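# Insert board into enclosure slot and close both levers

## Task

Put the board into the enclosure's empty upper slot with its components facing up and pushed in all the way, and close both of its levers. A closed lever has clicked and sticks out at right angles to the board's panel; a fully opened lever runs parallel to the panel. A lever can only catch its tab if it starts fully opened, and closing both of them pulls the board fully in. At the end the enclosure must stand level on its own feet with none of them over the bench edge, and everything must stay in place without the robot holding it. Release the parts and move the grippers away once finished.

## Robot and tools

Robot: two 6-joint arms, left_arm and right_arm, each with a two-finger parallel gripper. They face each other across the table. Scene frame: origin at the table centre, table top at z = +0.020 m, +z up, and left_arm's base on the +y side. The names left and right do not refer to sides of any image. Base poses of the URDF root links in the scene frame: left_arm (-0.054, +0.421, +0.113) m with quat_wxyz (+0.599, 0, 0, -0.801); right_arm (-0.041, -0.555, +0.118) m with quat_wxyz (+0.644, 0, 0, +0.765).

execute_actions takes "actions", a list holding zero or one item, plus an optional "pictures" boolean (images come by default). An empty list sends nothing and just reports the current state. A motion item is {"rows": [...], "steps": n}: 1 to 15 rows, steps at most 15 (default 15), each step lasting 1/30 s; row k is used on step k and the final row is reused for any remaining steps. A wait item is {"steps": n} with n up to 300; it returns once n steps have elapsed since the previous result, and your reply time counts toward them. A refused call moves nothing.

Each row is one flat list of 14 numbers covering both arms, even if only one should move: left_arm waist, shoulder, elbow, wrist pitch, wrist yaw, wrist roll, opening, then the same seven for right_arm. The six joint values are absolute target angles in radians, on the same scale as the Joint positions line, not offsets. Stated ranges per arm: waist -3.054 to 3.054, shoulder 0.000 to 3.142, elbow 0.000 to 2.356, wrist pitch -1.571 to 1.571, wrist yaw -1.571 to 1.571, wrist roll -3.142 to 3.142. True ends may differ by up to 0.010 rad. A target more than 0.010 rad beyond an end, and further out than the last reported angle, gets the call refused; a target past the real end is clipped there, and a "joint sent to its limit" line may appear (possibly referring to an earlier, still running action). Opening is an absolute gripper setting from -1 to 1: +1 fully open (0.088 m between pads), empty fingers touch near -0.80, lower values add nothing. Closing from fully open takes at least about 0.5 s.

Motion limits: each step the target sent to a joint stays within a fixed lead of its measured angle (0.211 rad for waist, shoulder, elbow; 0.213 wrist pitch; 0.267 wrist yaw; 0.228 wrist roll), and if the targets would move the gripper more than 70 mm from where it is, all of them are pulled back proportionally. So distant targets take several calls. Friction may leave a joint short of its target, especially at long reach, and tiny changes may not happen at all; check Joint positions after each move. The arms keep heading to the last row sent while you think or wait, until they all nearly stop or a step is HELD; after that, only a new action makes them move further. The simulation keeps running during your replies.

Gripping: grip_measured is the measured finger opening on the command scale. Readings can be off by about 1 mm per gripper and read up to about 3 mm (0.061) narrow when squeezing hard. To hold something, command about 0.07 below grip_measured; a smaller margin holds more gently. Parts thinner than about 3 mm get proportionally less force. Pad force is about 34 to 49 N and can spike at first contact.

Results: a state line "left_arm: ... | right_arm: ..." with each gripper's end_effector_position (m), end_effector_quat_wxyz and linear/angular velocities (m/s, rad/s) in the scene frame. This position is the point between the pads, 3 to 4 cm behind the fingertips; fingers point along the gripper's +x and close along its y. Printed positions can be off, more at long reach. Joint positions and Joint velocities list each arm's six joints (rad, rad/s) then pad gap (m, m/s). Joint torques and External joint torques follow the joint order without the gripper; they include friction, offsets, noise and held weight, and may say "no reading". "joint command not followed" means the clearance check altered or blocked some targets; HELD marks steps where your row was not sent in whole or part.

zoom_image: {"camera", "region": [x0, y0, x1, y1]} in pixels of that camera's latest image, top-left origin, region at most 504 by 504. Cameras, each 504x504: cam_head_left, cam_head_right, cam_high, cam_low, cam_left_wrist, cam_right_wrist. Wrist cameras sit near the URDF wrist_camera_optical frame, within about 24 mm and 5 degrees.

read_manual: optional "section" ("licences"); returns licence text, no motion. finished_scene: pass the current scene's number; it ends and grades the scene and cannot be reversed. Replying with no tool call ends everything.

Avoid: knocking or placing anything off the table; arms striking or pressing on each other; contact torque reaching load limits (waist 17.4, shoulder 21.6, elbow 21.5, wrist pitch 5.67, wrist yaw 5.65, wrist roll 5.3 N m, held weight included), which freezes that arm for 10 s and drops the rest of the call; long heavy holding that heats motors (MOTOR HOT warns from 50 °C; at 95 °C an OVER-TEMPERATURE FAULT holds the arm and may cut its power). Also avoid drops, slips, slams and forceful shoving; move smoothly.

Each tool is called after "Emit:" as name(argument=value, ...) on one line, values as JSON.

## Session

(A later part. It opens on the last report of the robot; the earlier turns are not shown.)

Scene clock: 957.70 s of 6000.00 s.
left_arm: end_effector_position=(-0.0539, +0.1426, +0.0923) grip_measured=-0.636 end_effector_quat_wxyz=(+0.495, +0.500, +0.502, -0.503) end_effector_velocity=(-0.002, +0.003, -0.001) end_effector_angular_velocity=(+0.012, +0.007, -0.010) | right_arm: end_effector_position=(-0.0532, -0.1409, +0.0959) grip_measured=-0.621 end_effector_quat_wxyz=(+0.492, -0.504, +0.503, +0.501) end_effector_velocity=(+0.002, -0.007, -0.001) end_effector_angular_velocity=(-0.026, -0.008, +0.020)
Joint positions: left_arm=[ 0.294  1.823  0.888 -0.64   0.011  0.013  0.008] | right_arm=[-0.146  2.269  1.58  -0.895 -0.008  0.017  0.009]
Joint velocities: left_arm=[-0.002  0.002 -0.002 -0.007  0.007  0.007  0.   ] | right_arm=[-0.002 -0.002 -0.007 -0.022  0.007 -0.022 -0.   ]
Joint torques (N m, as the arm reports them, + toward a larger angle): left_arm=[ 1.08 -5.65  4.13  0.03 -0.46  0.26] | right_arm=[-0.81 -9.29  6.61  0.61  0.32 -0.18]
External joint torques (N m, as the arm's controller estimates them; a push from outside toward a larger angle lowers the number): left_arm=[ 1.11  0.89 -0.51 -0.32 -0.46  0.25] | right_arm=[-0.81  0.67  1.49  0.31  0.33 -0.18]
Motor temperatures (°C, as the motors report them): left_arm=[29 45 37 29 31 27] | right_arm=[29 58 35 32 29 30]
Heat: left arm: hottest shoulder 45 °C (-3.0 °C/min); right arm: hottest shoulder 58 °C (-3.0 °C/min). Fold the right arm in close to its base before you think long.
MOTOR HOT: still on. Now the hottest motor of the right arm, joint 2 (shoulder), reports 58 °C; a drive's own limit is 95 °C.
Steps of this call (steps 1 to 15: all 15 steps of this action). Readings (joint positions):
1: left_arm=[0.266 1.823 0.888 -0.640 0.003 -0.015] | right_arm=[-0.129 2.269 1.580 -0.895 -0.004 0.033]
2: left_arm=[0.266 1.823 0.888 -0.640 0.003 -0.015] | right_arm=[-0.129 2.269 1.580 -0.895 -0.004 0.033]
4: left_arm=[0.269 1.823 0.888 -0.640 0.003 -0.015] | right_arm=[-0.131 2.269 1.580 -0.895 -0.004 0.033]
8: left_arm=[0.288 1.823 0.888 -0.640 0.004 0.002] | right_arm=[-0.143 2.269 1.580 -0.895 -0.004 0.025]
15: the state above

Progress (in the chamfer). Lower a little more and push.

Emit:
execute_actions(actions=[{"rows":[[0.3,1.843,0.89,-0.635,0,0.02,-0.7,-0.152,2.28,1.595,-0.885,0,0.01,-0.7],[0.3,1.843,0.89,-0.635,0,0.02,-0.7,-0.152,2.28,1.595,-0.885,0,0.01,-0.7],[0.3,1.843,0.89,-0.635,0,0.02,-0.7,-0.152,2.28,1.595,-0.885,0,0.01,-0.7],[0.3,1.843,0.89,-0.635,0,0.02,-0.7,-0.152,2.28,1.595,-0.885,0,0.01,-0.7],[0.31,1.843,0.89,-0.635,-0.01,0.02,-0.7,-0.16,2.28,1.595,-0.885,0.01,0.01,-0.7],[0.31,1.843,0.89,-0.635,-0.01,0.02,-0.7,-0.16,2.28,1.595,-0.885,0.01,0.01,-0.7],[0.325,1.843,0.89,-0.635,-0.01,0.035,-0.7,-0.17,2.28,1.595,-0.885,0.01,0,-0.7]],"steps":15}])

Scene clock: 965.77 s of 6000.00 s.
left_arm: end_effector_position=(-0.0534, +0.1426, +0.0916) grip_measured=-0.636 end_effector_quat_wxyz=(+0.491, +0.499, +0.503, -0.507) end_effector_velocity=(-0.002, +0.007, -0.001) end_effector_angular_velocity=(+0.027, +0.008, +0.005) | right_arm: end_effector_position=(-0.0528, -0.1410, +0.0953) grip_measured=-0.621 end_effector_quat_wxyz=(+0.490, -0.506, +0.501, +0.503) end_effector_velocity=(+0.000, -0.004, -0.001) end_effector_angular_velocity=(-0.012, +0.007, -0.010)
Joint positions: left_arm=[ 0.301  1.826  0.888 -0.639  0.021  0.026  0.008] | right_arm=[-0.147  2.27   1.58  -0.894 -0.008  0.007  0.009]
Joint velocities: left_arm=[-0.002 -0.002 -0.007 -0.022  0.007 -0.007 -0.   ] | right_arm=[-0.002 -0.002 -0.007 -0.007 -0.007  0.007 -0.   ]
Joint torques (N m, as the arm reports them, + toward a larger angle): left_arm=[ 2.3  -5.4   4.13  0.36 -1.24  0.32] | right_arm=[-1.84 -8.96  6.57  0.94  0.7  -0.18]
External joint torques (N m, as the arm's controller estimates them; a push from outside toward a larger angle lowers the number): left_arm=[ 2.29  1.18 -0.45  0.04 -1.24  0.32] | right_arm=[-1.83  1.    1.45  0.64  0.71 -0.18]
Motor temperatures (°C, as the motors report them): left_arm=[29 45 37 29 30 27] | right_arm=[29 58 35 31 29 30]
Heat: left arm: hottest shoulder 45 °C (-3.0 °C/min); right arm: hottest shoulder 58 °C (-3.0 °C/min). Fold the right arm in close to its base before you think long.
MOTOR HOT: still on. Now the hottest motor of the right arm, joint 2 (shoulder), reports 58 °C; a drive's own limit is 95 °C.
Steps of this call (steps 1 to 15: the robot went on to your last target; steps 16 to 90: nothing new was sent; then 4.57 s passed at rest; steps 91 to 105: all 15 steps of this action). Readings (joint positions):
91: left_arm=[0.294 1.824 0.888 -0.640 0.012 0.013] | right_arm=[-0.146 2.269 1.580 -0.895 -0.008 0.016]
92: left_arm=[0.294 1.824 0.888 -0.639 0.012 0.013] | right_arm=[-0.146 2.269 1.580 -0.895 -0.008 0.016]
94: left_arm=[0.294 1.826 0.888 -0.639 0.012 0.013] | right_arm=[-0.146 2.270 1.580 -0.894 -0.008 0.016]
98: left_arm=[0.298 1.826 0.888 -0.639 0.016 0.020] | right_arm=[-0.147 2.270 1.580 -0.894 -0.008 0.011]
105: the state above

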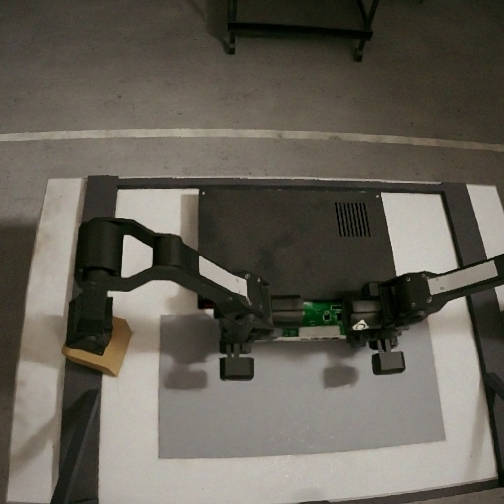

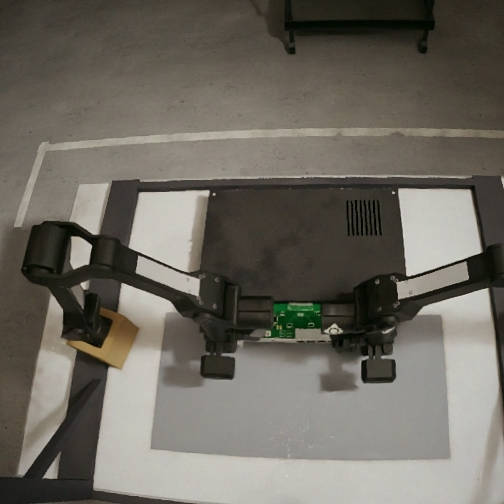

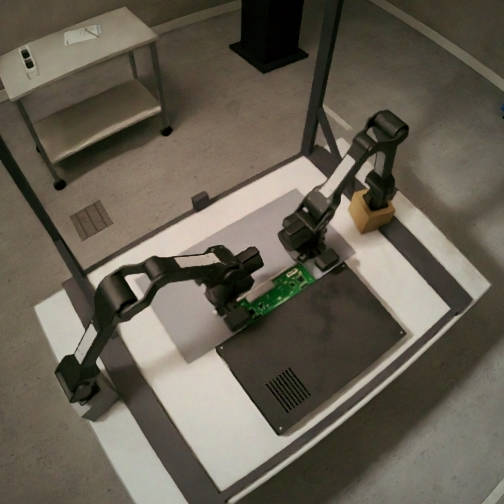

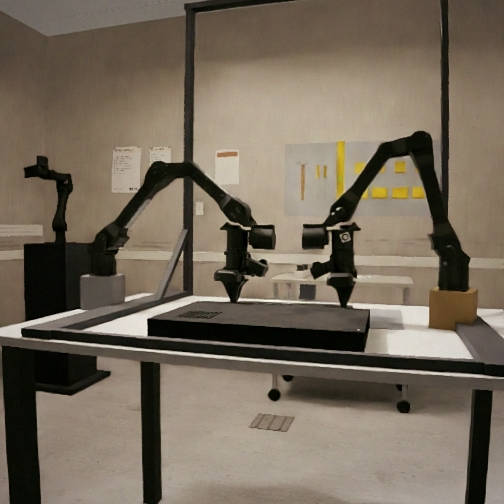

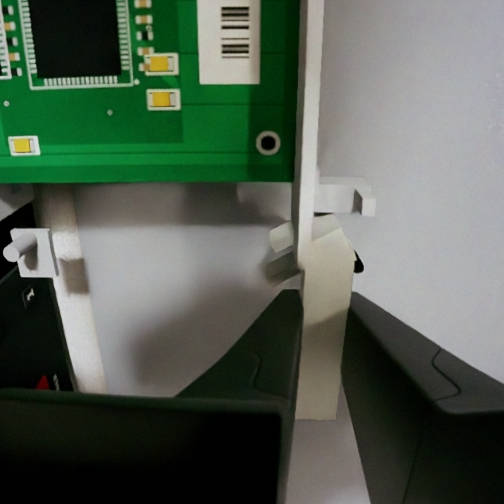

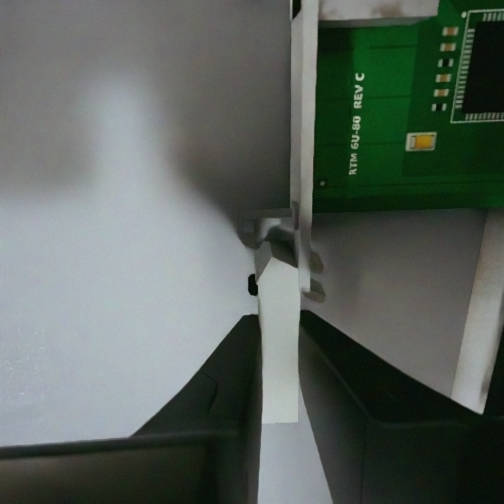

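Emit:
execute_actions(actions=[{"rows":[[0.275,1.843,0.89,-0.635,0,-0.01,-0.7,-0.133,2.28,1.595,-0.885,0,0.03,-0.7],[0.275,1.843,0.89,-0.635,0,-0.01,-0.7,-0.133,2.28,1.595,-0.885,0,0.03,-0.7],[0.275,1.843,0.89,-0.635,0,-0.01,-0.7,-0.133,2.28,1.595,-0.885,0,0.03,-0.7],[0.275,1.843,0.89,-0.635,0,-0.01,-0.7,-0.133,2.28,1.595,-0.885,0,0.03,-0.7],[0.275,1.848,0.89,-0.632,0,-0.01,-0.7,-0.133,2.287,1.595,-0.88,0,0.03,-0.7]],"steps":15}], pictures=false)

Emit:
execute_actions(actions=[{"rows":[[0.29,1.848,0.89,-0.632,0,0,-0.7,-0.145,2.287,1.595,-0.88,0,0.02,-0.7],[0.29,1.848,0.89,-0.632,0,0,-0.7,-0.145,2.287,1.595,-0.88,0,0.02,-0.7],[0.3,1.848,0.89,-0.632,0,0.01,-0.7,-0.152,2.287,1.595,-0.88,0,0.02,-0.7],[0.3,1.848,0.89,-0.632,0,0.01,-0.7,-0.152,2.287,1.595,-0.88,0,0.02,-0.7],[0.3,1.848,0.89,-0.632,0,0.01,-0.7,-0.152,2.287,1.595,-0.88,0,0.02,-0.7],[0.315,1.848,0.89,-0.632,0,0.025,-0.7,-0.163,2.287,1.595,-0.88,0,0.005,-0.7]],"steps":15}], pictures=false)

Scene clock: 980.33 s of 6000.00 s.
left_arm: end_effector_position=(-0.0550, +0.1424, +0.0902) grip_measured=-0.636 end_effector_quat_wxyz=(+0.499, +0.503, +0.500, -0.497) end_effector_velocity=(+0.000, +0.009, -0.000) end_effector_angular_velocity=(+0.027, -0.008, +0.019) | right_arm: end_effector_position=(-0.0539, -0.1409, +0.0936) grip_measured=-0.621 end_effector_quat_wxyz=(+0.495, -0.507, +0.501, +0.497) end_effector_velocity=(-0.000, -0.002, +0.000) end_effector_angular_velocity=(-0.008, +0.007, -0.010)
Joint positions: left_arm=[ 0.281  1.831  0.888 -0.635 -0.005 -0.005  0.008] | right_arm=[-0.14   2.275  1.58  -0.891  0.003  0.024  0.009]
Joint velocities: left_arm=[-0.002 -0.007 -0.012 -0.022 -0.007 -0.022 -0.   ] | right_arm=[-0.002 -0.002 -0.002 -0.007 -0.007  0.007 -0.   ]
Joint torques (N m, as the arm reports them, + toward a larger angle): left_arm=[-0.6  -5.54  4.1   0.27  0.18 -0.19] | right_arm=[ 0.44 -8.73  6.55  1.1  -0.12  0.19]
External joint torques (N m, as the arm's controller estimates them; a push from outside toward a larger angle lowers the number): left_arm=[-0.6   1.08 -0.44 -0.03  0.19 -0.18] | right_arm=[ 0.44  1.25  1.42  0.79 -0.12  0.19]
Motor temperatures (°C, as the motors report them): left_arm=[29 44 38 29 31 27] | right_arm=[29 58 35 32 29 30]
Heat: left arm: hottest shoulder 44 °C (-3.0 °C/min); right arm: hottest shoulder 58 °C (-2.0 °C/min). Fold the right arm in close to its base before you think long.
MOTOR HOT: still on. Now the hottest motor of the right arm, joint 2 (shoulder), reports 58 °C; a drive's own limit is 95 °C.
Steps of this call (steps 1 to 15: the robot went on to your last target; steps 16 to 90: nothing new was sent; then 11.07 s passed at rest; steps 91 to 105: all 15 steps of this action). Readings (joint positions):
91: left_arm=[0.298 1.826 0.888 -0.639 0.018 0.022] | right_arm=[-0.146 2.270 1.580 -0.894 -0.007 0.007]
92: left_arm=[0.292 1.826 0.888 -0.638 0.009 0.015] | right_arm=[-0.144 2.270 1.580 -0.894 -0.003 0.009]
94: left_arm=[0.285 1.827 0.888 -0.637 -0.000 0.005] | right_arm=[-0.141 2.271 1.580 -0.893 0.002 0.016]
98: left_arm=[0.282 1.831 0.888 -0.635 -0.004 -0.002] | right_arm=[-0.140 2.275 1.580 -0.891 0.003 0.022]
105: the state above

Scene clock: 980.83 s of 6000.00 s.
left_arm: end_effector_position=(-0.0537, +0.1425, +0.0901) grip_measured=-0.636 end_effector_quat_wxyz=(+0.492, +0.500, +0.504, -0.504) end_effector_velocity=(-0.000, -0.001, +0.000) end_effector_angular_velocity=(-0.008, +0.007, -0.019) | right_arm: end_effector_position=(-0.0532, -0.1410, +0.0934) grip_measured=-0.621 end_effector_quat_wxyz=(+0.490, -0.506, +0.502, +0.502) end_effector_velocity=(-0.000, -0.002, +0.000) end_effector_angular_velocity=(-0.007, +0.007, +0.019)
Joint positions: left_arm=[ 0.297  1.832  0.888 -0.635  0.016  0.017  0.008] | right_arm=[-0.146  2.275  1.58  -0.891 -0.007  0.011  0.009]
Joint velocities: left_arm=[ 0.002 -0.002 -0.002  0.007  0.007  0.022  0.   ] | right_arm=[-0.002 -0.002 -0.002 -0.007 -0.007 -0.022 -0.   ]
Joint torques (N m, as the arm reports them, + toward a larger angle): left_arm=[ 1.71 -5.52  4.1   0.27 -0.65  0.26] | right_arm=[-1.36 -8.72  6.57  1.09  0.28 -0.15]
External joint torques (N m, as the arm's controller estimates them; a push from outside toward a larger angle lowers the number): left_arm=[ 1.69  1.13 -0.55 -0.07 -0.66  0.26] | right_arm=[-1.35  1.23  1.47  0.79  0.29 -0.15]
Motor temperatures (°C, as the motors report them): left_arm=[29 44 38 29 31 27] | right_arm=[29 58 35 32 29 30]
Heat: left arm: hottest shoulder 44 °C (-3.0 °C/min); right arm: hottest shoulder 58 °C (-2.0 °C/min). Fold the right arm in close to its base before you think long.
MOTOR HOT: still on. Now the hottest motor of the right arm, joint 2 (shoulder), reports 58 °C; a drive's own limit is 95 °C.
Steps of this call (steps 1 to 15: all 15 steps of this action). Readings (joint positions):
1: left_arm=[0.282 1.832 0.888 -0.635 -0.005 -0.005] | right_arm=[-0.140 2.275 1.580 -0.891 0.003 0.024]
2: left_arm=[0.282 1.832 0.888 -0.635 -0.004 -0.005] | right_arm=[-0.140 2.275 1.580 -0.891 0.003 0.024]
4: left_arm=[0.286 1.832 0.888 -0.635 0.000 -0.002] | right_arm=[-0.141 2.275 1.580 -0.891 0.002 0.024]
8: left_arm=[0.295 1.832 0.888 -0.635 0.013 0.012] | right_arm=[-0.145 2.275 1.580 -0.891 -0.006 0.017]
15: the state above

Emit:
execute_actions(actions=[{"rows":[[0.305,1.805,0.89,-0.645,0.02,0.02,-0.7,-0.157,2.252,1.58,-0.895,-0.02,0.01,-0.7]],"steps":15}], pictures=false)

Emit:
execute_actions(actions=[{"rows":[[0.33,1.805,0.89,-0.645,0.02,0.04,-0.7,-0.172,2.252,1.58,-0.895,-0.02,0,-0.7]],"steps":15}])

Scene clock: 988.97 s of 6000.00 s.
left_arm: end_effector_position=(-0.0537, +0.1422, +0.0938) grip_measured=-0.636 end_effector_quat_wxyz=(+0.494, +0.496, +0.504, -0.506) end_effector_velocity=(+0.000, +0.003, -0.001) end_effector_angular_velocity=(+0.012, -0.007, +0.005) | right_arm: end_effector_position=(-0.0528, -0.1415, +0.0959) grip_measured=-0.621 end_effector_quat_wxyz=(+0.488, -0.502, +0.506, +0.504) end_effector_velocity=(+0.002, -0.000, +0.002) end_effector_angular_velocity=(-0.002, -0.007, +0.020)
Joint positions: left_arm=[ 0.3    1.818  0.888 -0.642  0.021  0.018  0.008] | right_arm=[-0.151  2.269  1.58  -0.897 -0.02   0.011  0.009]
Joint velocities: left_arm=[-0.002  0.002 -0.002 -0.007 -0.007 -0.007 -0.   ] | right_arm=[-0.002 -0.002  0.002 -0.007  0.007 -0.022 -0.   ]
Joint torques (N m, as the arm reports them, + toward a larger angle): left_arm=[ 0.54 -8.72  4.16 -0.23 -0.02  0.08] | right_arm=[ -0.55 -11.45   5.05   0.44  -0.02  -0.02]
External joint torques (N m, as the arm's controller estimates them; a push from outside toward a larger angle lowers the number): left_arm=[ 0.5  -2.15 -0.54 -0.58 -0.02  0.08] | right_arm=[-0.52 -1.39 -0.16  0.12  0.   -0.01]
Motor temperatures (°C, as the motors report them): left_arm=[29 44 38 29 30 27] | right_arm=[29 57 35 32 29 30]
Heat: left arm: hottest shoulder 44 °C (-3.0 °C/min); right arm: hottest shoulder 57 °C (-2.0 °C/min). Fold the right arm in close to its base before you think long.
MOTOR HOT: still on. Now the hottest motor of the right arm, joint 2 (shoulder), reports 57 °C; a drive's own limit is 95 °C.
Steps of this call (steps 1 to 15: the robot went on to your last target; steps 16 to 90: nothing new was sent; then 4.63 s passed at rest; steps 91 to 105: all 15 steps of this action). Readings (joint positions):
91: left_arm=[0.297 1.829 0.888 -0.635 0.017 0.018] | right_arm=[-0.146 2.275 1.580 -0.891 -0.008 0.011]
92: left_arm=[0.297 1.827 0.888 -0.636 0.017 0.018] | right_arm=[-0.147 2.275 1.580 -0.893 -0.010 0.011]
94: left_arm=[0.298 1.822 0.888 -0.640 0.018 0.018] | right_arm=[-0.149 2.272 1.580 -0.895 -0.015 0.011]
98: left_arm=[0.299 1.818 0.888 -0.641 0.020 0.018] | right_arm=[-0.151 2.269 1.580 -0.897 -0.019 0.011]
105: the state above

Scene clock: 989.47 s of 6000.00 s.
left_arm: end_effector_position=(-0.0526, +0.1423, +0.0945) grip_measured=-0.636 end_effector_quat_wxyz=(+0.489, +0.492, +0.508, -0.512) end_effector_velocity=(+0.001, +0.002, +0.000) end_effector_angular_velocity=(+0.008, -0.022, -0.000) | right_arm: end_effector_position=(-0.0523, -0.1415, +0.0967) grip_measured=-0.621 end_effector_quat_wxyz=(+0.486, -0.499, +0.508, +0.506) end_effector_velocity=(-0.000, -0.004, -0.001) end_effector_angular_velocity=(-0.012, +0.007, +0.005)
Joint positions: left_arm=[ 0.313  1.815  0.888 -0.644  0.039  0.033  0.008] | right_arm=[-0.156  2.267  1.58  -0.898 -0.03   0.006  0.009]
Joint velocities: left_arm=[-0.007 -0.002 -0.002 -0.007 -0.022 -0.007  0.   ] | right_arm=[-0.002 -0.002 -0.007 -0.007 -0.007 -0.007 -0.   ]
Joint torques (N m, as the arm reports them, + toward a larger angle): left_arm=[ 1.64 -8.47  4.17 -0.06 -0.76  0.27] | right_arm=[ -1.29 -11.27   5.08   0.54   0.37  -0.15]
External joint torques (N m, as the arm's controller estimates them; a push from outside toward a larger angle lowers the number): left_arm=[ 1.66 -1.91 -0.49 -0.4  -0.78  0.27] | right_arm=[-1.29 -1.32 -0.04  0.25  0.4  -0.15]
Motor temperatures (°C, as the motors report them): left_arm=[29 44 38 29 30 27] | right_arm=[29 58 35 32 29 30]
Heat: left arm: hottest shoulder 44 °C (-3.0 °C/min); right arm: hottest shoulder 58 °C (-1.0 °C/min). Fold the right arm in close to its base before you think long.
MOTOR HOT: still on. Now the hottest motor of the right arm, joint 2 (shoulder), reports 58 °C; a drive's own limit is 95 °C.
Steps of this call (steps 1 to 15: all 15 steps of this action). Readings (joint positions):
1: left_arm=[0.302 1.818 0.888 -0.642 0.024 0.021] | right_arm=[-0.152 2.269 1.580 -0.897 -0.021 0.011]
2: left_arm=[0.306 1.817 0.888 -0.642 0.030 0.025] | right_arm=[-0.154 2.269 1.580 -0.897 -0.025 0.010]
4: left_arm=[0.311 1.816 0.888 -0.643 0.036 0.030] | right_arm=[-0.155 2.267 1.580 -0.898 -0.029 0.008]
8: left_arm=[0.313 1.815 0.888 -0.644 0.039 0.032] | right_arm=[-0.156 2.267 1.580 -0.898 -0.030 0.006]
15: the state above

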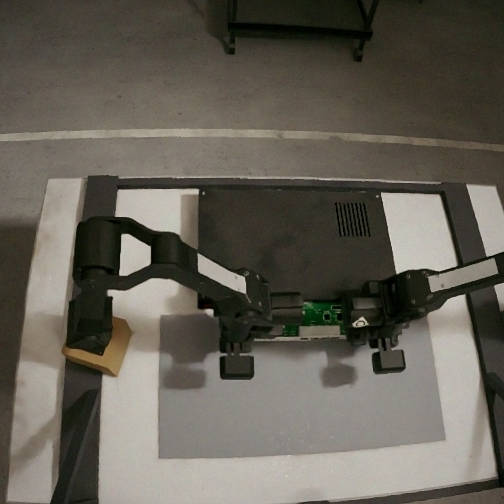

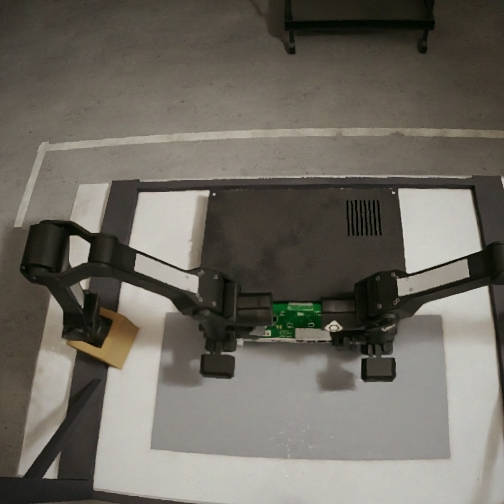

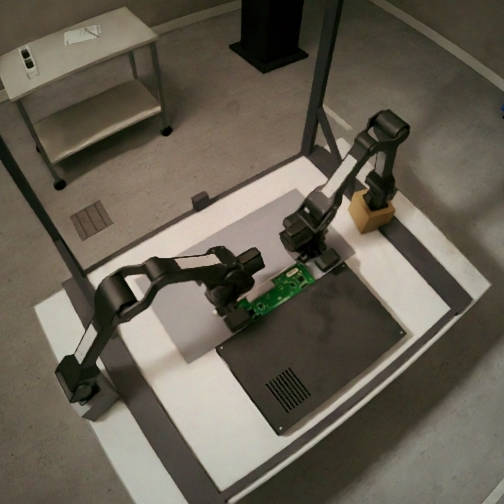

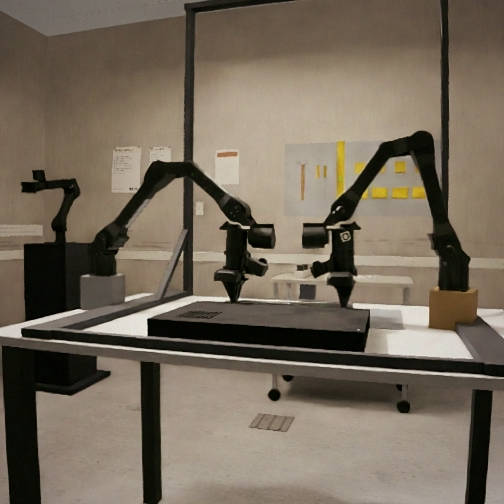

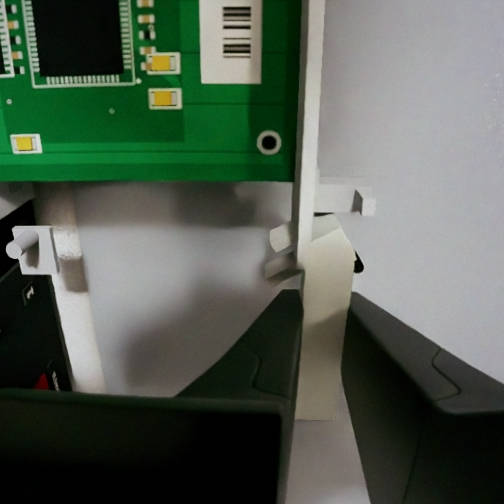

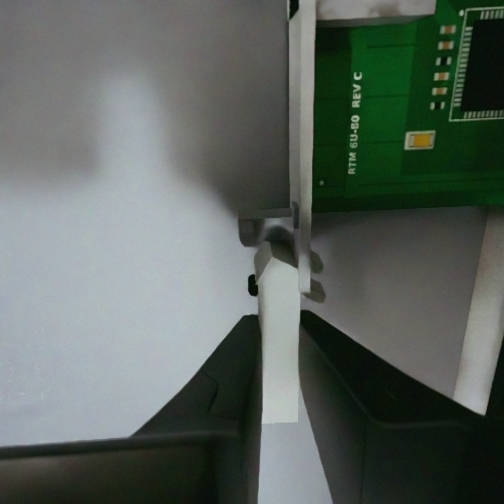

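Emit:
zoom_image(camera="cam_head_right", region=[220, 280, 380, 360])

Emit:
zoom_image(camera="cam_left_wrist", region=[0, 120, 140, 260])

Region (220, 280, 380, 360) of cam_head_right's 504x504 image, scaled by 3.150, with more detail than that image has.

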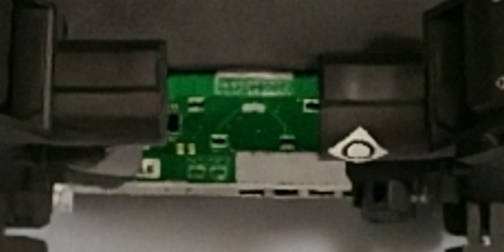

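Region (0, 120, 140, 260) of cam_left_wrist's 504x504 image, scaled by 3.600, with more detail than that image has.

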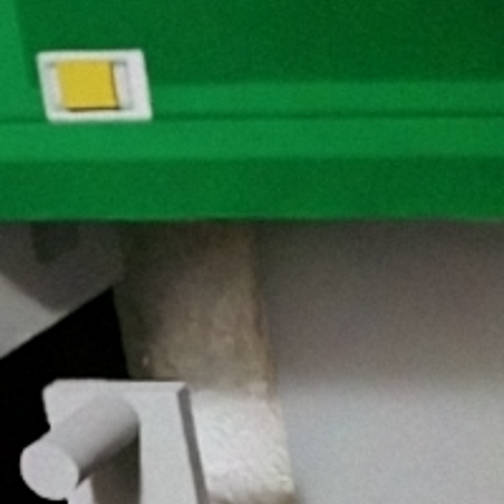

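Emit:
execute_actions(actions=[{"rows":[[0.3,1.835,0.912,-0.647,0,0.02,-0.7,-0.15,2.25,1.555,-0.88,0,0.015,-0.7]],"steps":15}], pictures=false)

Emit:
execute_actions(actions=[{"rows":[[0.325,1.835,0.912,-0.647,0,0.035,-0.7,-0.168,2.25,1.555,-0.88,0,0,-0.7]],"steps":15}], pictures=false)

Scene clock: 1004.53 s of 6000.00 s.
left_arm: end_effector_position=(-0.0538, +0.1416, +0.0935) grip_measured=-0.636 end_effector_quat_wxyz=(+0.491, +0.501, +0.502, -0.506) end_effector_velocity=(-0.001, +0.000, +0.001) end_effector_angular_velocity=(+0.003, -0.007, -0.000) | right_arm: end_effector_position=(-0.0530, -0.1420, +0.0949) grip_measured=-0.621 end_effector_quat_wxyz=(+0.491, -0.505, +0.500, +0.505) end_effector_velocity=(-0.000, +0.001, +0.000) end_effector_angular_velocity=(+0.007, +0.008, +0.005)
Joint positions: left_arm=[ 0.297  1.824  0.896 -0.648  0.016  0.022  0.008] | right_arm=[-0.147  2.264  1.568 -0.883 -0.009  0.007  0.009]
Joint velocities: left_arm=[-0.007 -0.002  0.002 -0.007 -0.007 -0.007  0.   ] | right_arm=[-0.002 -0.002 -0.002  0.007 -0.007 -0.007 -0.   ]
Joint torques (N m, as the arm reports them, + toward a larger angle): left_arm=[ 0.3  -6.23  5.62  0.12 -0.62 -0.09] | right_arm=[ -0.31 -11.17   3.82   0.56   0.37   0.22]
External joint torques (N m, as the arm's controller estimates them; a push from outside toward a larger angle lowers the number): left_arm=[ 0.33  0.44  0.93 -0.21 -0.63 -0.09] | right_arm=[-0.31 -1.19 -1.36  0.23  0.38  0.22]
Motor temperatures (°C, as the motors report them): left_arm=[29 46 38 29 30 27] | right_arm=[29 61 34 31 29 30]
Heat: left arm: hottest shoulder 46 °C (+0.0 °C/min); right arm: hottest shoulder 61 °C (+3.0 °C/min). Fold the right arm in close to its base before you think long.
MOTOR HOT: still on. Now the hottest motor of the right arm, joint 2 (shoulder), reports 61 °C; a drive's own limit is 95 °C.
Steps of this call (steps 1 to 15: the robot went on to your last target; steps 16 to 90: nothing new was sent; then 11.57 s passed at rest; steps 91 to 105: all 15 steps of this action). Readings (joint positions):
91: left_arm=[0.311 1.815 0.889 -0.644 0.037 0.033] | right_arm=[-0.155 2.267 1.578 -0.897 -0.028 0.006]
92: left_arm=[0.307 1.816 0.891 -0.646 0.031 0.032] | right_arm=[-0.153 2.265 1.575 -0.893 -0.024 0.006]
94: left_arm=[0.301 1.819 0.893 -0.647 0.022 0.027] | right_arm=[-0.149 2.264 1.571 -0.888 -0.015 0.006]
98: left_arm=[0.298 1.823 0.895 -0.648 0.017 0.024] | right_arm=[-0.147 2.264 1.568 -0.885 -0.011 0.007]
105: the state above

Scene clock: 1005.03 s of 6000.00 s.
left_arm: end_effector_position=(-0.0531, +0.1417, +0.0936) grip_measured=-0.636 end_effector_quat_wxyz=(+0.490, +0.497, +0.506, -0.507) end_effector_velocity=(+0.000, +0.000, +0.001) end_effector_angular_velocity=(+0.003, -0.007, +0.019) | right_arm: end_effector_position=(-0.0526, -0.1421, +0.0952) grip_measured=-0.621 end_effector_quat_wxyz=(+0.490, -0.503, +0.501, +0.505) end_effector_velocity=(-0.000, -0.004, -0.001) end_effector_angular_velocity=(-0.012, +0.007, +0.019)
Joint positions: left_arm=[ 0.305  1.824  0.896 -0.649  0.026  0.027  0.008] | right_arm=[-0.149  2.263  1.567 -0.883 -0.013  0.006  0.009]
Joint velocities: left_arm=[-0.002 -0.002  0.002 -0.007 -0.007 -0.022  0.   ] | right_arm=[-0.002 -0.002 -0.007 -0.007 -0.007 -0.022 -0.   ]
Joint torques (N m, as the arm reports them, + toward a larger angle): left_arm=[ 2.04 -6.21  5.6   0.24 -1.05  0.3 ] | right_arm=[ -1.51 -11.11   3.84   0.55   0.53  -0.16]
External joint torques (N m, as the arm's controller estimates them; a push from outside toward a larger angle lowers the number): left_arm=[ 2.06  0.43  0.92 -0.09 -1.06  0.3 ] | right_arm=[-1.52 -1.19 -1.27  0.24  0.55 -0.16]
Motor temperatures (°C, as the motors report them): left_arm=[29 46 38 29 30 27] | right_arm=[29 61 34 31 29 30]
Heat: left arm: hottest shoulder 46 °C (+0.0 °C/min); right arm: hottest shoulder 61 °C (+3.0 °C/min). Fold the right arm in close to its base before you think long.
MOTOR HOT: still on. Now the hottest motor of the right arm, joint 2 (shoulder), reports 61 °C; a drive's own limit is 95 °C.
Steps of this call (steps 1 to 15: all 15 steps of this action). Readings (joint positions):
1: left_arm=[0.298 1.824 0.896 -0.648 0.016 0.022] | right_arm=[-0.147 2.264 1.567 -0.883 -0.009 0.007]
2: left_arm=[0.300 1.824 0.896 -0.648 0.019 0.022] | right_arm=[-0.147 2.264 1.567 -0.883 -0.011 0.007]
4: left_arm=[0.303 1.824 0.896 -0.649 0.023 0.025] | right_arm=[-0.148 2.264 1.567 -0.883 -0.012 0.007]
8: left_arm=[0.304 1.824 0.896 -0.649 0.025 0.027] | right_arm=[-0.149 2.264 1.567 -0.883 -0.013 0.007]
15: the state above

Emit:
execute_actions(actions=[{"rows":[[0.295,1.824,0.896,-0.649,0.015,0.02,-0.3,-0.15,2.263,1.567,-0.883,-0.01,0.01,-0.7]],"steps":15}], pictures=false)

Emit:
execute_actions(actions=[{"rows":[[0.28,1.6,0.8,-0.75,0,0.02,-0.3,-0.15,2.263,1.567,-0.883,-0.01,0.01,-0.7]],"steps":15}], pictures=false)

Emit:
execute_actions(actions=[{"rows":[[-0.2,1.55,0.7,-0.65,-0.9,0.04,-0.3,-0.15,2.263,1.567,-0.883,-0.01,0.01,-0.7]],"steps":15}], pictures=false)

Emit:
execute_actions(actions=[{"steps":30}])

Scene clock: 1014.83 s of 6000.00 s.
left_arm: end_effector_position=(-0.0532, +0.1417, +0.0936) grip_measured=-0.305 end_effector_quat_wxyz=(+0.491, +0.501, +0.502, -0.506) end_effector_velocity=(+0.001, +0.002, +0.000) end_effector_angular_velocity=(+0.008, -0.022, -0.000) | right_arm: end_effector_position=(-0.0528, -0.1420, +0.0952) grip_measured=-0.621 end_effector_quat_wxyz=(+0.490, -0.503, +0.501, +0.505) end_effector_velocity=(-0.000, -0.002, +0.000) end_effector_angular_velocity=(-0.007, +0.007, +0.019)
Joint positions: left_arm=[ 0.298  1.824  0.896 -0.649  0.015  0.025  0.024] | right_arm=[-0.149  2.263  1.567 -0.883 -0.014  0.006  0.009]
Joint velocities: left_arm=[-0.007 -0.002 -0.002 -0.007 -0.022 -0.007  0.001] | right_arm=[-0.002 -0.002 -0.002 -0.007 -0.007 -0.022 -0.   ]
Joint torques (N m, as the arm reports them, + toward a larger angle): left_arm=[-0.34 -7.44  3.94  0.07  0.   -0.2 ] | right_arm=[-0.17 -9.92  5.06  0.31  0.13  0.1 ]
External joint torques (N m, as the arm's controller estimates them; a push from outside toward a larger angle lowers the number): left_arm=[-0.31 -0.82 -0.71 -0.25 -0.01 -0.2 ] | right_arm=[-0.17  0.03 -0.06  0.01  0.15  0.1 ]
Motor temperatures (°C, as the motors report them): left_arm=[29 46 39 29 30 27] | right_arm=[29 62 33 31 29 30]
Heat: left arm: hottest shoulder 46 °C (+1.0 °C/min); right arm: hottest shoulder 62 °C (+4.0 °C/min). Fold the right arm in close to its base before you think long.
MOTOR HOT: still on. Now the hottest motor of the right arm, joint 2 (shoulder), reports 62 °C; a drive's own limit is 95 °C.
Steps of this call (steps 1 to 15: the robot went on to your last target; steps 16 to 90: nothing new was sent; then 6.30 s passed at rest; steps 91 to 105: all 15 steps of this action). Readings (joint positions):
91: left_arm=[0.303 1.824 0.896 -0.649 0.025 0.027] | right_arm=[-0.149 2.263 1.567 -0.883 -0.014 0.006]
92: left_arm=[0.301 1.824 0.896 -0.649 0.024 0.027] | right_arm=[-0.149 2.263 1.567 -0.883 -0.014 0.006]
94: left_arm=[0.298 1.824 0.896 -0.649 0.016 0.027] | right_arm=[-0.149 2.263 1.567 -0.883 -0.014 0.006]
98: left_arm=[0.298 1.824 0.896 -0.649 0.015 0.026] | right_arm=[-0.149 2.263 1.567 -0.883 -0.014 0.006]
105: the state above

Scene clock: 1015.33 s of 6000.00 s.
left_arm: end_effector_position=(-0.0555, +0.1715, +0.1287) grip_measured=-0.303 end_effector_quat_wxyz=(+0.498, +0.500, +0.487, -0.514) end_effector_velocity=(-0.003, +0.005, +0.002) end_effector_angular_velocity=(+0.012, +0.007, -0.015) | right_arm: end_effector_position=(-0.0528, -0.1420, +0.0952) grip_measured=-0.621 end_effector_quat_wxyz=(+0.490, -0.503, +0.501, +0.505) end_effector_velocity=(-0.004, +0.001, +0.000) end_effector_angular_velocity=(+0.007, +0.022, -0.005)
Joint positions: left_arm=[ 0.283  1.609  0.812 -0.748  0.003  0.025  0.024] | right_arm=[-0.149  2.263  1.567 -0.883 -0.014  0.006  0.009]
Joint velocities: left_arm=[-0.007 -0.012 -0.002 -0.022  0.007  0.007 -0.   ] | right_arm=[ 0.002 -0.002 -0.002  0.007 -0.022  0.007 -0.   ]
Joint torques (N m, as the arm reports them, + toward a larger angle): left_arm=[-0.36 -7.13  3.25 -0.04 -0.12 -0.19] | right_arm=[-0.17 -9.86  5.06  0.3   0.14  0.1 ]
External joint torques (N m, as the arm's controller estimates them; a push from outside toward a larger angle lowers the number): left_arm=[-0.3  -1.71 -1.84 -0.4  -0.12 -0.19] | right_arm=[-0.23  0.05 -0.07 -0.02  0.16  0.1 ]
Motor temperatures (°C, as the motors report them): left_arm=[29 46 39 29 30 27] | right_arm=[29 62 33 31 29 30]
Heat: left arm: hottest shoulder 46 °C (+1.0 °C/min); right arm: hottest shoulder 62 °C (+4.0 °C/min). Fold the right arm in close to its base before you think long.
MOTOR HOT: still on. Now the hottest motor of the right arm, joint 2 (shoulder), reports 62 °C; a drive's own limit is 95 °C.
Steps of this call (steps 1 to 15: all 15 steps of this action). Readings (joint positions):
1: left_arm=[0.297 1.795 0.882 -0.653 0.013 0.025] | right_arm=[-0.149 2.263 1.567 -0.883 -0.014 0.006]
2: left_arm=[0.293 1.754 0.861 -0.693 0.010 0.025] | right_arm=[-0.149 2.263 1.567 -0.883 -0.014 0.006]
4: left_arm=[0.287 1.664 0.827 -0.734 0.007 0.025] | right_arm=[-0.149 2.263 1.567 -0.883 -0.014 0.006]
8: left_arm=[0.284 1.611 0.821 -0.740 0.004 0.025] | right_arm=[-0.149 2.263 1.567 -0.883 -0.014 0.006]
15: the state above

Scene clock: 1015.83 s of 6000.00 s.
left_arm: end_effector_position=(-0.0607, +0.1587, +0.1730) grip_measured=-0.302 end_effector_quat_wxyz=(+0.598, +0.687, +0.068, -0.408) end_effector_velocity=(+0.013, -0.007, +0.031) end_effector_angular_velocity=(-0.134, -0.251, -0.030) | right_arm: end_effector_position=(-0.0528, -0.1420, +0.0952) grip_measured=-0.621 end_effector_quat_wxyz=(+0.490, -0.503, +0.501, +0.505) end_effector_velocity=(+0.002, -0.005, +0.000) end_effector_angular_velocity=(-0.022, -0.008, +0.005)
Joint positions: left_arm=[-0.192  1.557  0.713 -0.652 -0.872  0.035  0.024] | right_arm=[-0.149  2.263  1.567 -0.883 -0.014  0.006  0.009]
Joint velocities: left_arm=[-0.056 -0.007 -0.017  0.007 -0.286 -0.007  0.   ] | right_arm=[-0.002 -0.002 -0.002 -0.022  0.007 -0.007  0.   ]
Joint torques (N m, as the arm reports them, + toward a larger angle): left_arm=[-0.33 -6.43  3.03  0.35 -0.76  0.14] | right_arm=[-0.17 -9.84  5.06  0.31  0.13  0.11]
External joint torques (N m, as the arm's controller estimates them; a push from outside toward a larger angle lowers the number): left_arm=[-0.31 -1.48 -2.03 -0.11 -0.18  0.19] | right_arm=[-0.21  0.1  -0.06  0.01  0.15  0.11]
Motor temperatures (°C, as the motors report them): left_arm=[29 46 39 29 30 27] | right_arm=[29 62 33 31 29 30]
Heat: left arm: hottest shoulder 46 °C (+1.0 °C/min); right arm: hottest shoulder 62 °C (+4.0 °C/min). Fold the right arm in close to its base before you think long.
MOTOR HOT: still on. Now the hottest motor of the right arm, joint 2 (shoulder), reports 62 °C; a drive's own limit is 95 °C.
Steps of this call (steps 1 to 15: all 15 steps of this action). Readings (joint positions):
1: left_arm=[0.254 1.599 0.792 -0.717 -0.074 0.025] | right_arm=[-0.149 2.263 1.567 -0.883 -0.014 0.006]
2: left_arm=[0.197 1.586 0.769 -0.697 -0.154 0.025] | right_arm=[-0.149 2.263 1.567 -0.883 -0.014 0.006]
4: left_arm=[0.072 1.570 0.736 -0.680 -0.301 0.030] | right_arm=[-0.149 2.263 1.567 -0.883 -0.014 0.006]
8: left_arm=[-0.140 1.564 0.717 -0.657 -0.599 0.035] | right_arm=[-0.149 2.263 1.567 -0.883 -0.014 0.006]
15: the state above

Scene clock: 1016.83 s of 6000.00 s.
left_arm: end_effector_position=(-0.0596, +0.1580, +0.1758) grip_measured=-0.302 end_effector_quat_wxyz=(+0.602, +0.688, +0.057, -0.402) end_effector_velocity=(+0.003, +0.000, +0.003) end_effector_angular_velocity=(-0.011, -0.035, +0.005) | right_arm: end_effector_position=(-0.0528, -0.1420, +0.0952) grip_measured=-0.621 end_effector_quat_wxyz=(+0.490, -0.503, +0.501, +0.505) end_effector_velocity=(+0.000, -0.006, -0.001) end_effector_angular_velocity=(-0.027, +0.007, +0.005)
Joint positions: left_arm=[-0.197  1.557  0.712 -0.652 -0.898  0.035  0.024] | right_arm=[-0.149  2.263  1.567 -0.883 -0.014  0.006  0.009]
Joint velocities: left_arm=[-0.002  0.002 -0.002 -0.007 -0.037 -0.007 -0.   ] | right_arm=[-0.002  0.002 -0.002 -0.022 -0.007 -0.007 -0.   ]
Joint torques (N m, as the arm reports them, + toward a larger angle): left_arm=[-0.33 -6.42  3.11  0.35 -0.76  0.15] | right_arm=[-0.18 -9.85  5.06  0.31  0.14  0.1 ]
External joint torques (N m, as the arm's controller estimates them; a push from outside toward a larger angle lowers the number): left_arm=[-0.35 -1.49 -1.92 -0.1  -0.19  0.2 ] | right_arm=[-0.1   0.03 -0.02  0.01  0.15  0.1 ]
Motor temperatures (°C, as the motors report them): left_arm=[29 46 39 29 30 27] | right_arm=[29 62 33 31 29 30]
Heat: left arm: hottest shoulder 46 °C (+1.0 °C/min); right arm: hottest shoulder 62 °C (+4.0 °C/min). Fold the right arm in close to its base before you think long.
MOTOR HOT: still on. Now the hottest motor of the right arm, joint 2 (shoulder), reports 62 °C; a drive's own limit is 95 °C.
Steps of this call (steps 1 to 30: the robot went on to your last target). Readings (joint positions):
1: left_arm=[-0.193 1.557 0.712 -0.652 -0.879 0.035] | right_arm=[-0.149 2.263 1.567 -0.883 -0.014 0.006]
2: left_arm=[-0.194 1.557 0.712 -0.652 -0.885 0.035] | right_arm=[-0.149 2.263 1.567 -0.883 -0.014 0.006]
4: left_arm=[-0.196 1.557 0.712 -0.652 -0.891 0.035] | right_arm=[-0.149 2.263 1.567 -0.883 -0.014 0.006]
8: left_arm=[-0.196 1.557 0.712 -0.652 -0.896 0.035] | right_arm=[-0.149 2.263 1.567 -0.883 -0.014 0.006]
30: the state above
All arms were judged still, so your last target was given up. Only a new action makes them travel on or press farther. Fingers that are still opening or closing keep moving.

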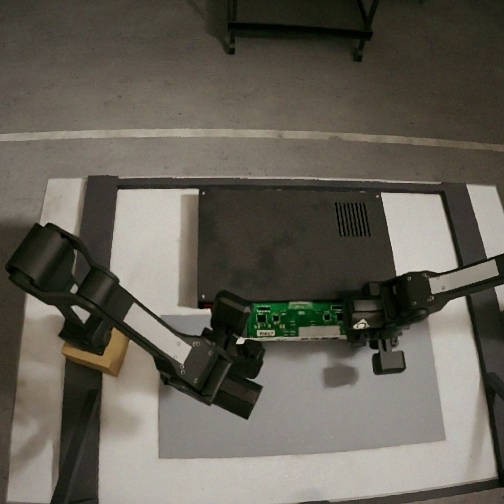

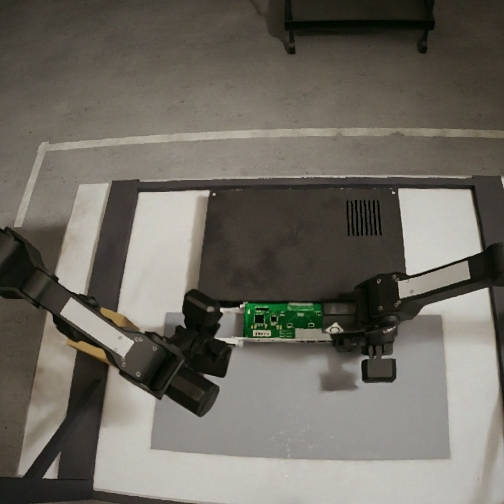

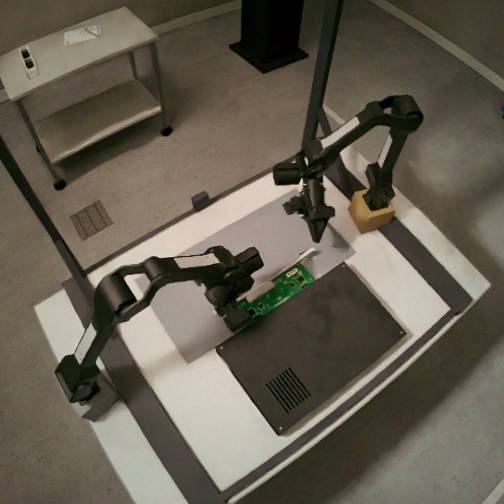

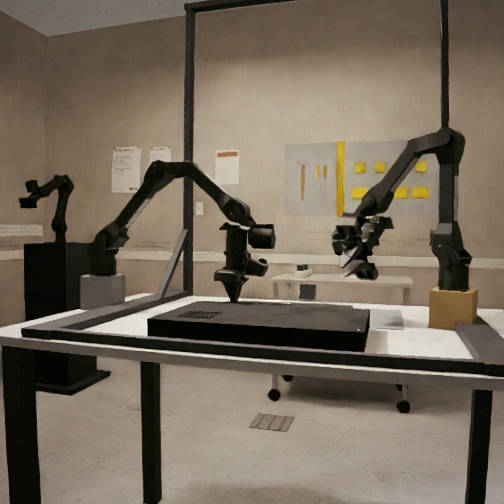

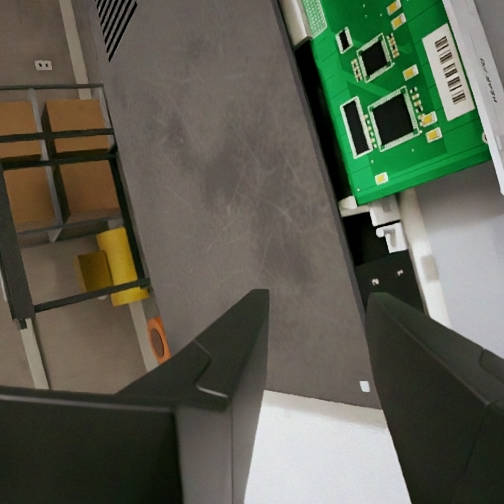

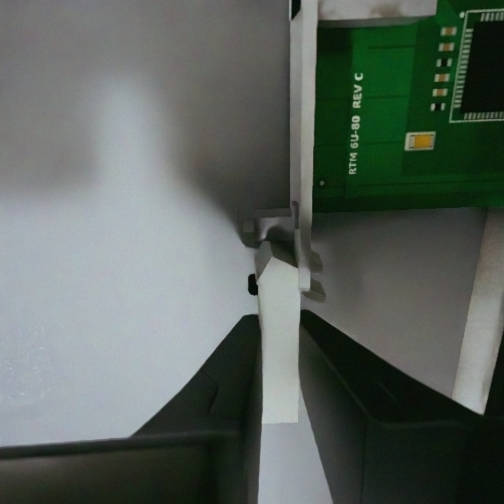

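Emit:
zoom_image(camera="cam_left_wrist", region=[270, 0, 440, 260])

Region (270, 0, 440, 260) of cam_left_wrist's 504x504 image, scaled by 1.938, with more detail than that image has; it fills the left 330 columns of this view, and the rest is white.

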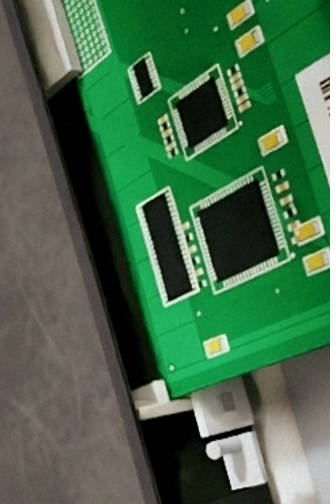

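Emit:
execute_actions(actions=[{"rows":[[-0.2,1.55,0.7,-0.65,-0.9,0.04,-0.3,-0.165,2.263,1.567,-0.87,-0.06,0.0,-0.7]],"steps":15}])

Emit:
zoom_image(camera="cam_left_wrist", region=[300, 120, 440, 260])

Scene clock: 1026.13 s of 6000.00 s.
left_arm: end_effector_position=(-0.0596, +0.1579, +0.1758) grip_measured=-0.302 end_effector_quat_wxyz=(+0.602, +0.688, +0.057, -0.402) end_effector_velocity=(+0.000, +0.001, -0.002) end_effector_angular_velocity=(+0.006, +0.005, -0.003) | right_arm: end_effector_position=(-0.0521, -0.1416, +0.0953) grip_measured=-0.621 end_effector_quat_wxyz=(+0.485, -0.490, +0.514, +0.511) end_effector_velocity=(+0.002, -0.002, +0.000) end_effector_angular_velocity=(-0.006, +0.007, +0.015)
Joint positions: left_arm=[-0.197  1.557  0.712 -0.652 -0.898  0.035  0.024] | right_arm=[-0.163  2.263  1.567 -0.882 -0.05   0.006  0.009]
Joint velocities: left_arm=[ 0.002 -0.002 -0.007  0.007  0.007  0.007  0.   ] | right_arm=[-0.007 -0.002 -0.002 -0.007 -0.007 -0.022 -0.   ]
Joint torques (N m, as the arm reports them, + toward a larger angle): left_arm=[-0.33 -6.41  3.12  0.36 -0.76  0.14] | right_arm=[-0.18 -9.84  5.06  1.14 -0.45 -0.17]
External joint torques (N m, as the arm's controller estimates them; a push from outside toward a larger angle lowers the number): left_arm=[-0.35 -1.46 -1.93 -0.1  -0.19  0.19] | right_arm=[-0.12  0.06 -0.07  0.82 -0.41 -0.17]
Motor temperatures (°C, as the motors report them): left_arm=[29 46 39 29 30 27] | right_arm=[29 61 33 31 29 30]
Heat: left arm: hottest shoulder 46 °C (+1.0 °C/min); right arm: hottest shoulder 61 °C (+3.0 °C/min). Fold the right arm in close to its base before you think long.
MOTOR HOT: still on. Now the hottest motor of the right arm, joint 2 (shoulder), reports 61 °C; a drive's own limit is 95 °C.
Steps of this call (steps 1 to 90: nothing new was sent; then 5.80 s passed at rest; steps 91 to 105: all 15 steps of this action). Readings (joint positions):
91: left_arm=[-0.197 1.557 0.712 -0.652 -0.898 0.035] | right_arm=[-0.150 2.263 1.567 -0.883 -0.017 0.006]
92: left_arm=[-0.197 1.557 0.712 -0.652 -0.898 0.035] | right_arm=[-0.153 2.263 1.567 -0.882 -0.026 0.006]
94: left_arm=[-0.197 1.557 0.712 -0.652 -0.898 0.035] | right_arm=[-0.160 2.263 1.567 -0.882 -0.041 0.006]
98: left_arm=[-0.197 1.557 0.712 -0.652 -0.898 0.035] | right_arm=[-0.162 2.263 1.567 -0.882 -0.047 0.006]
105: the state above

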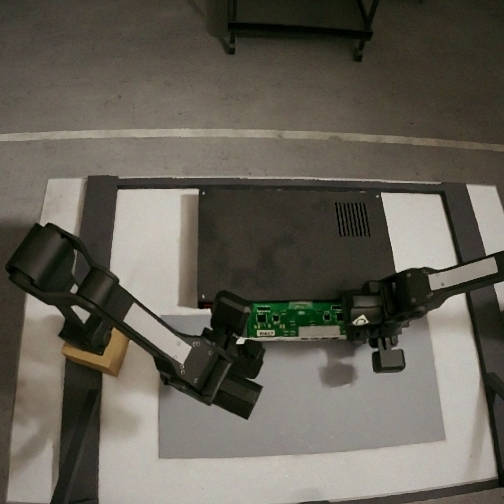

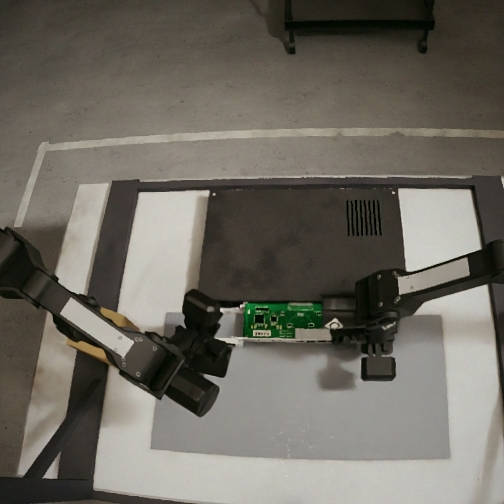

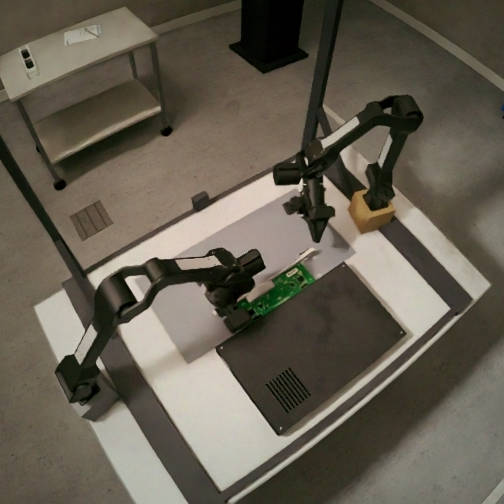

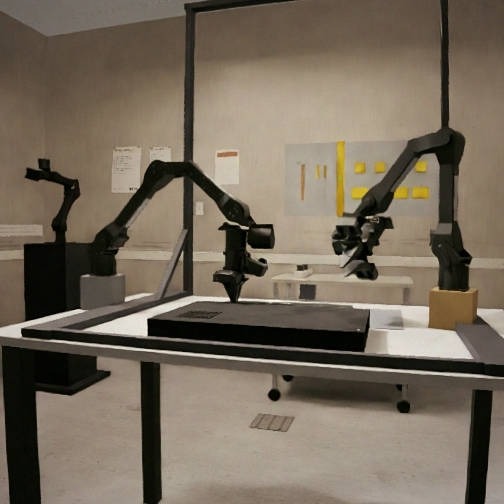

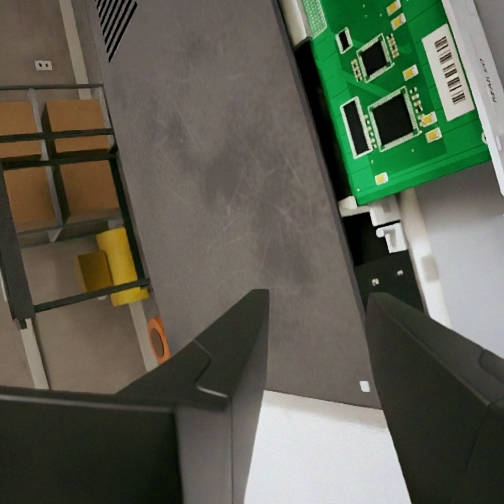

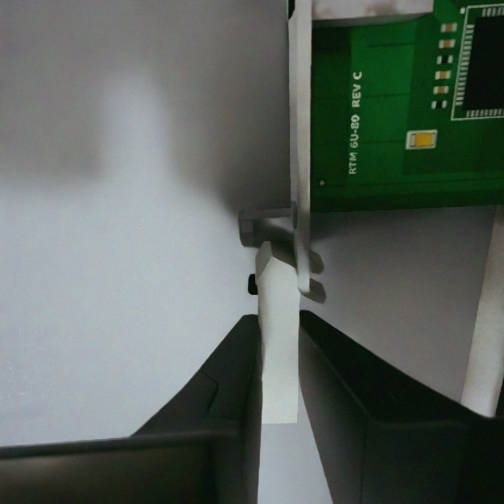

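Region (300, 120, 440, 260) of cam_left_wrist's 504x504 image, scaled by 3.600, with more detail than that image has.

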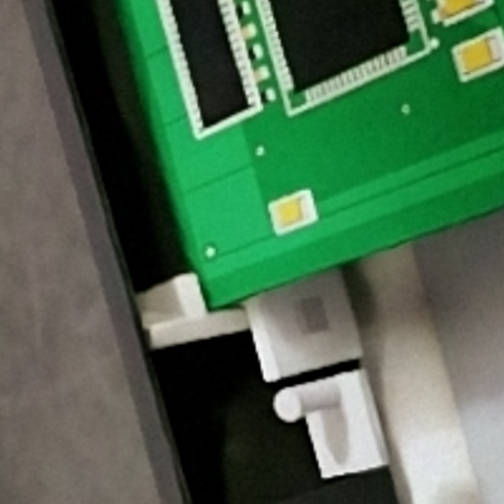

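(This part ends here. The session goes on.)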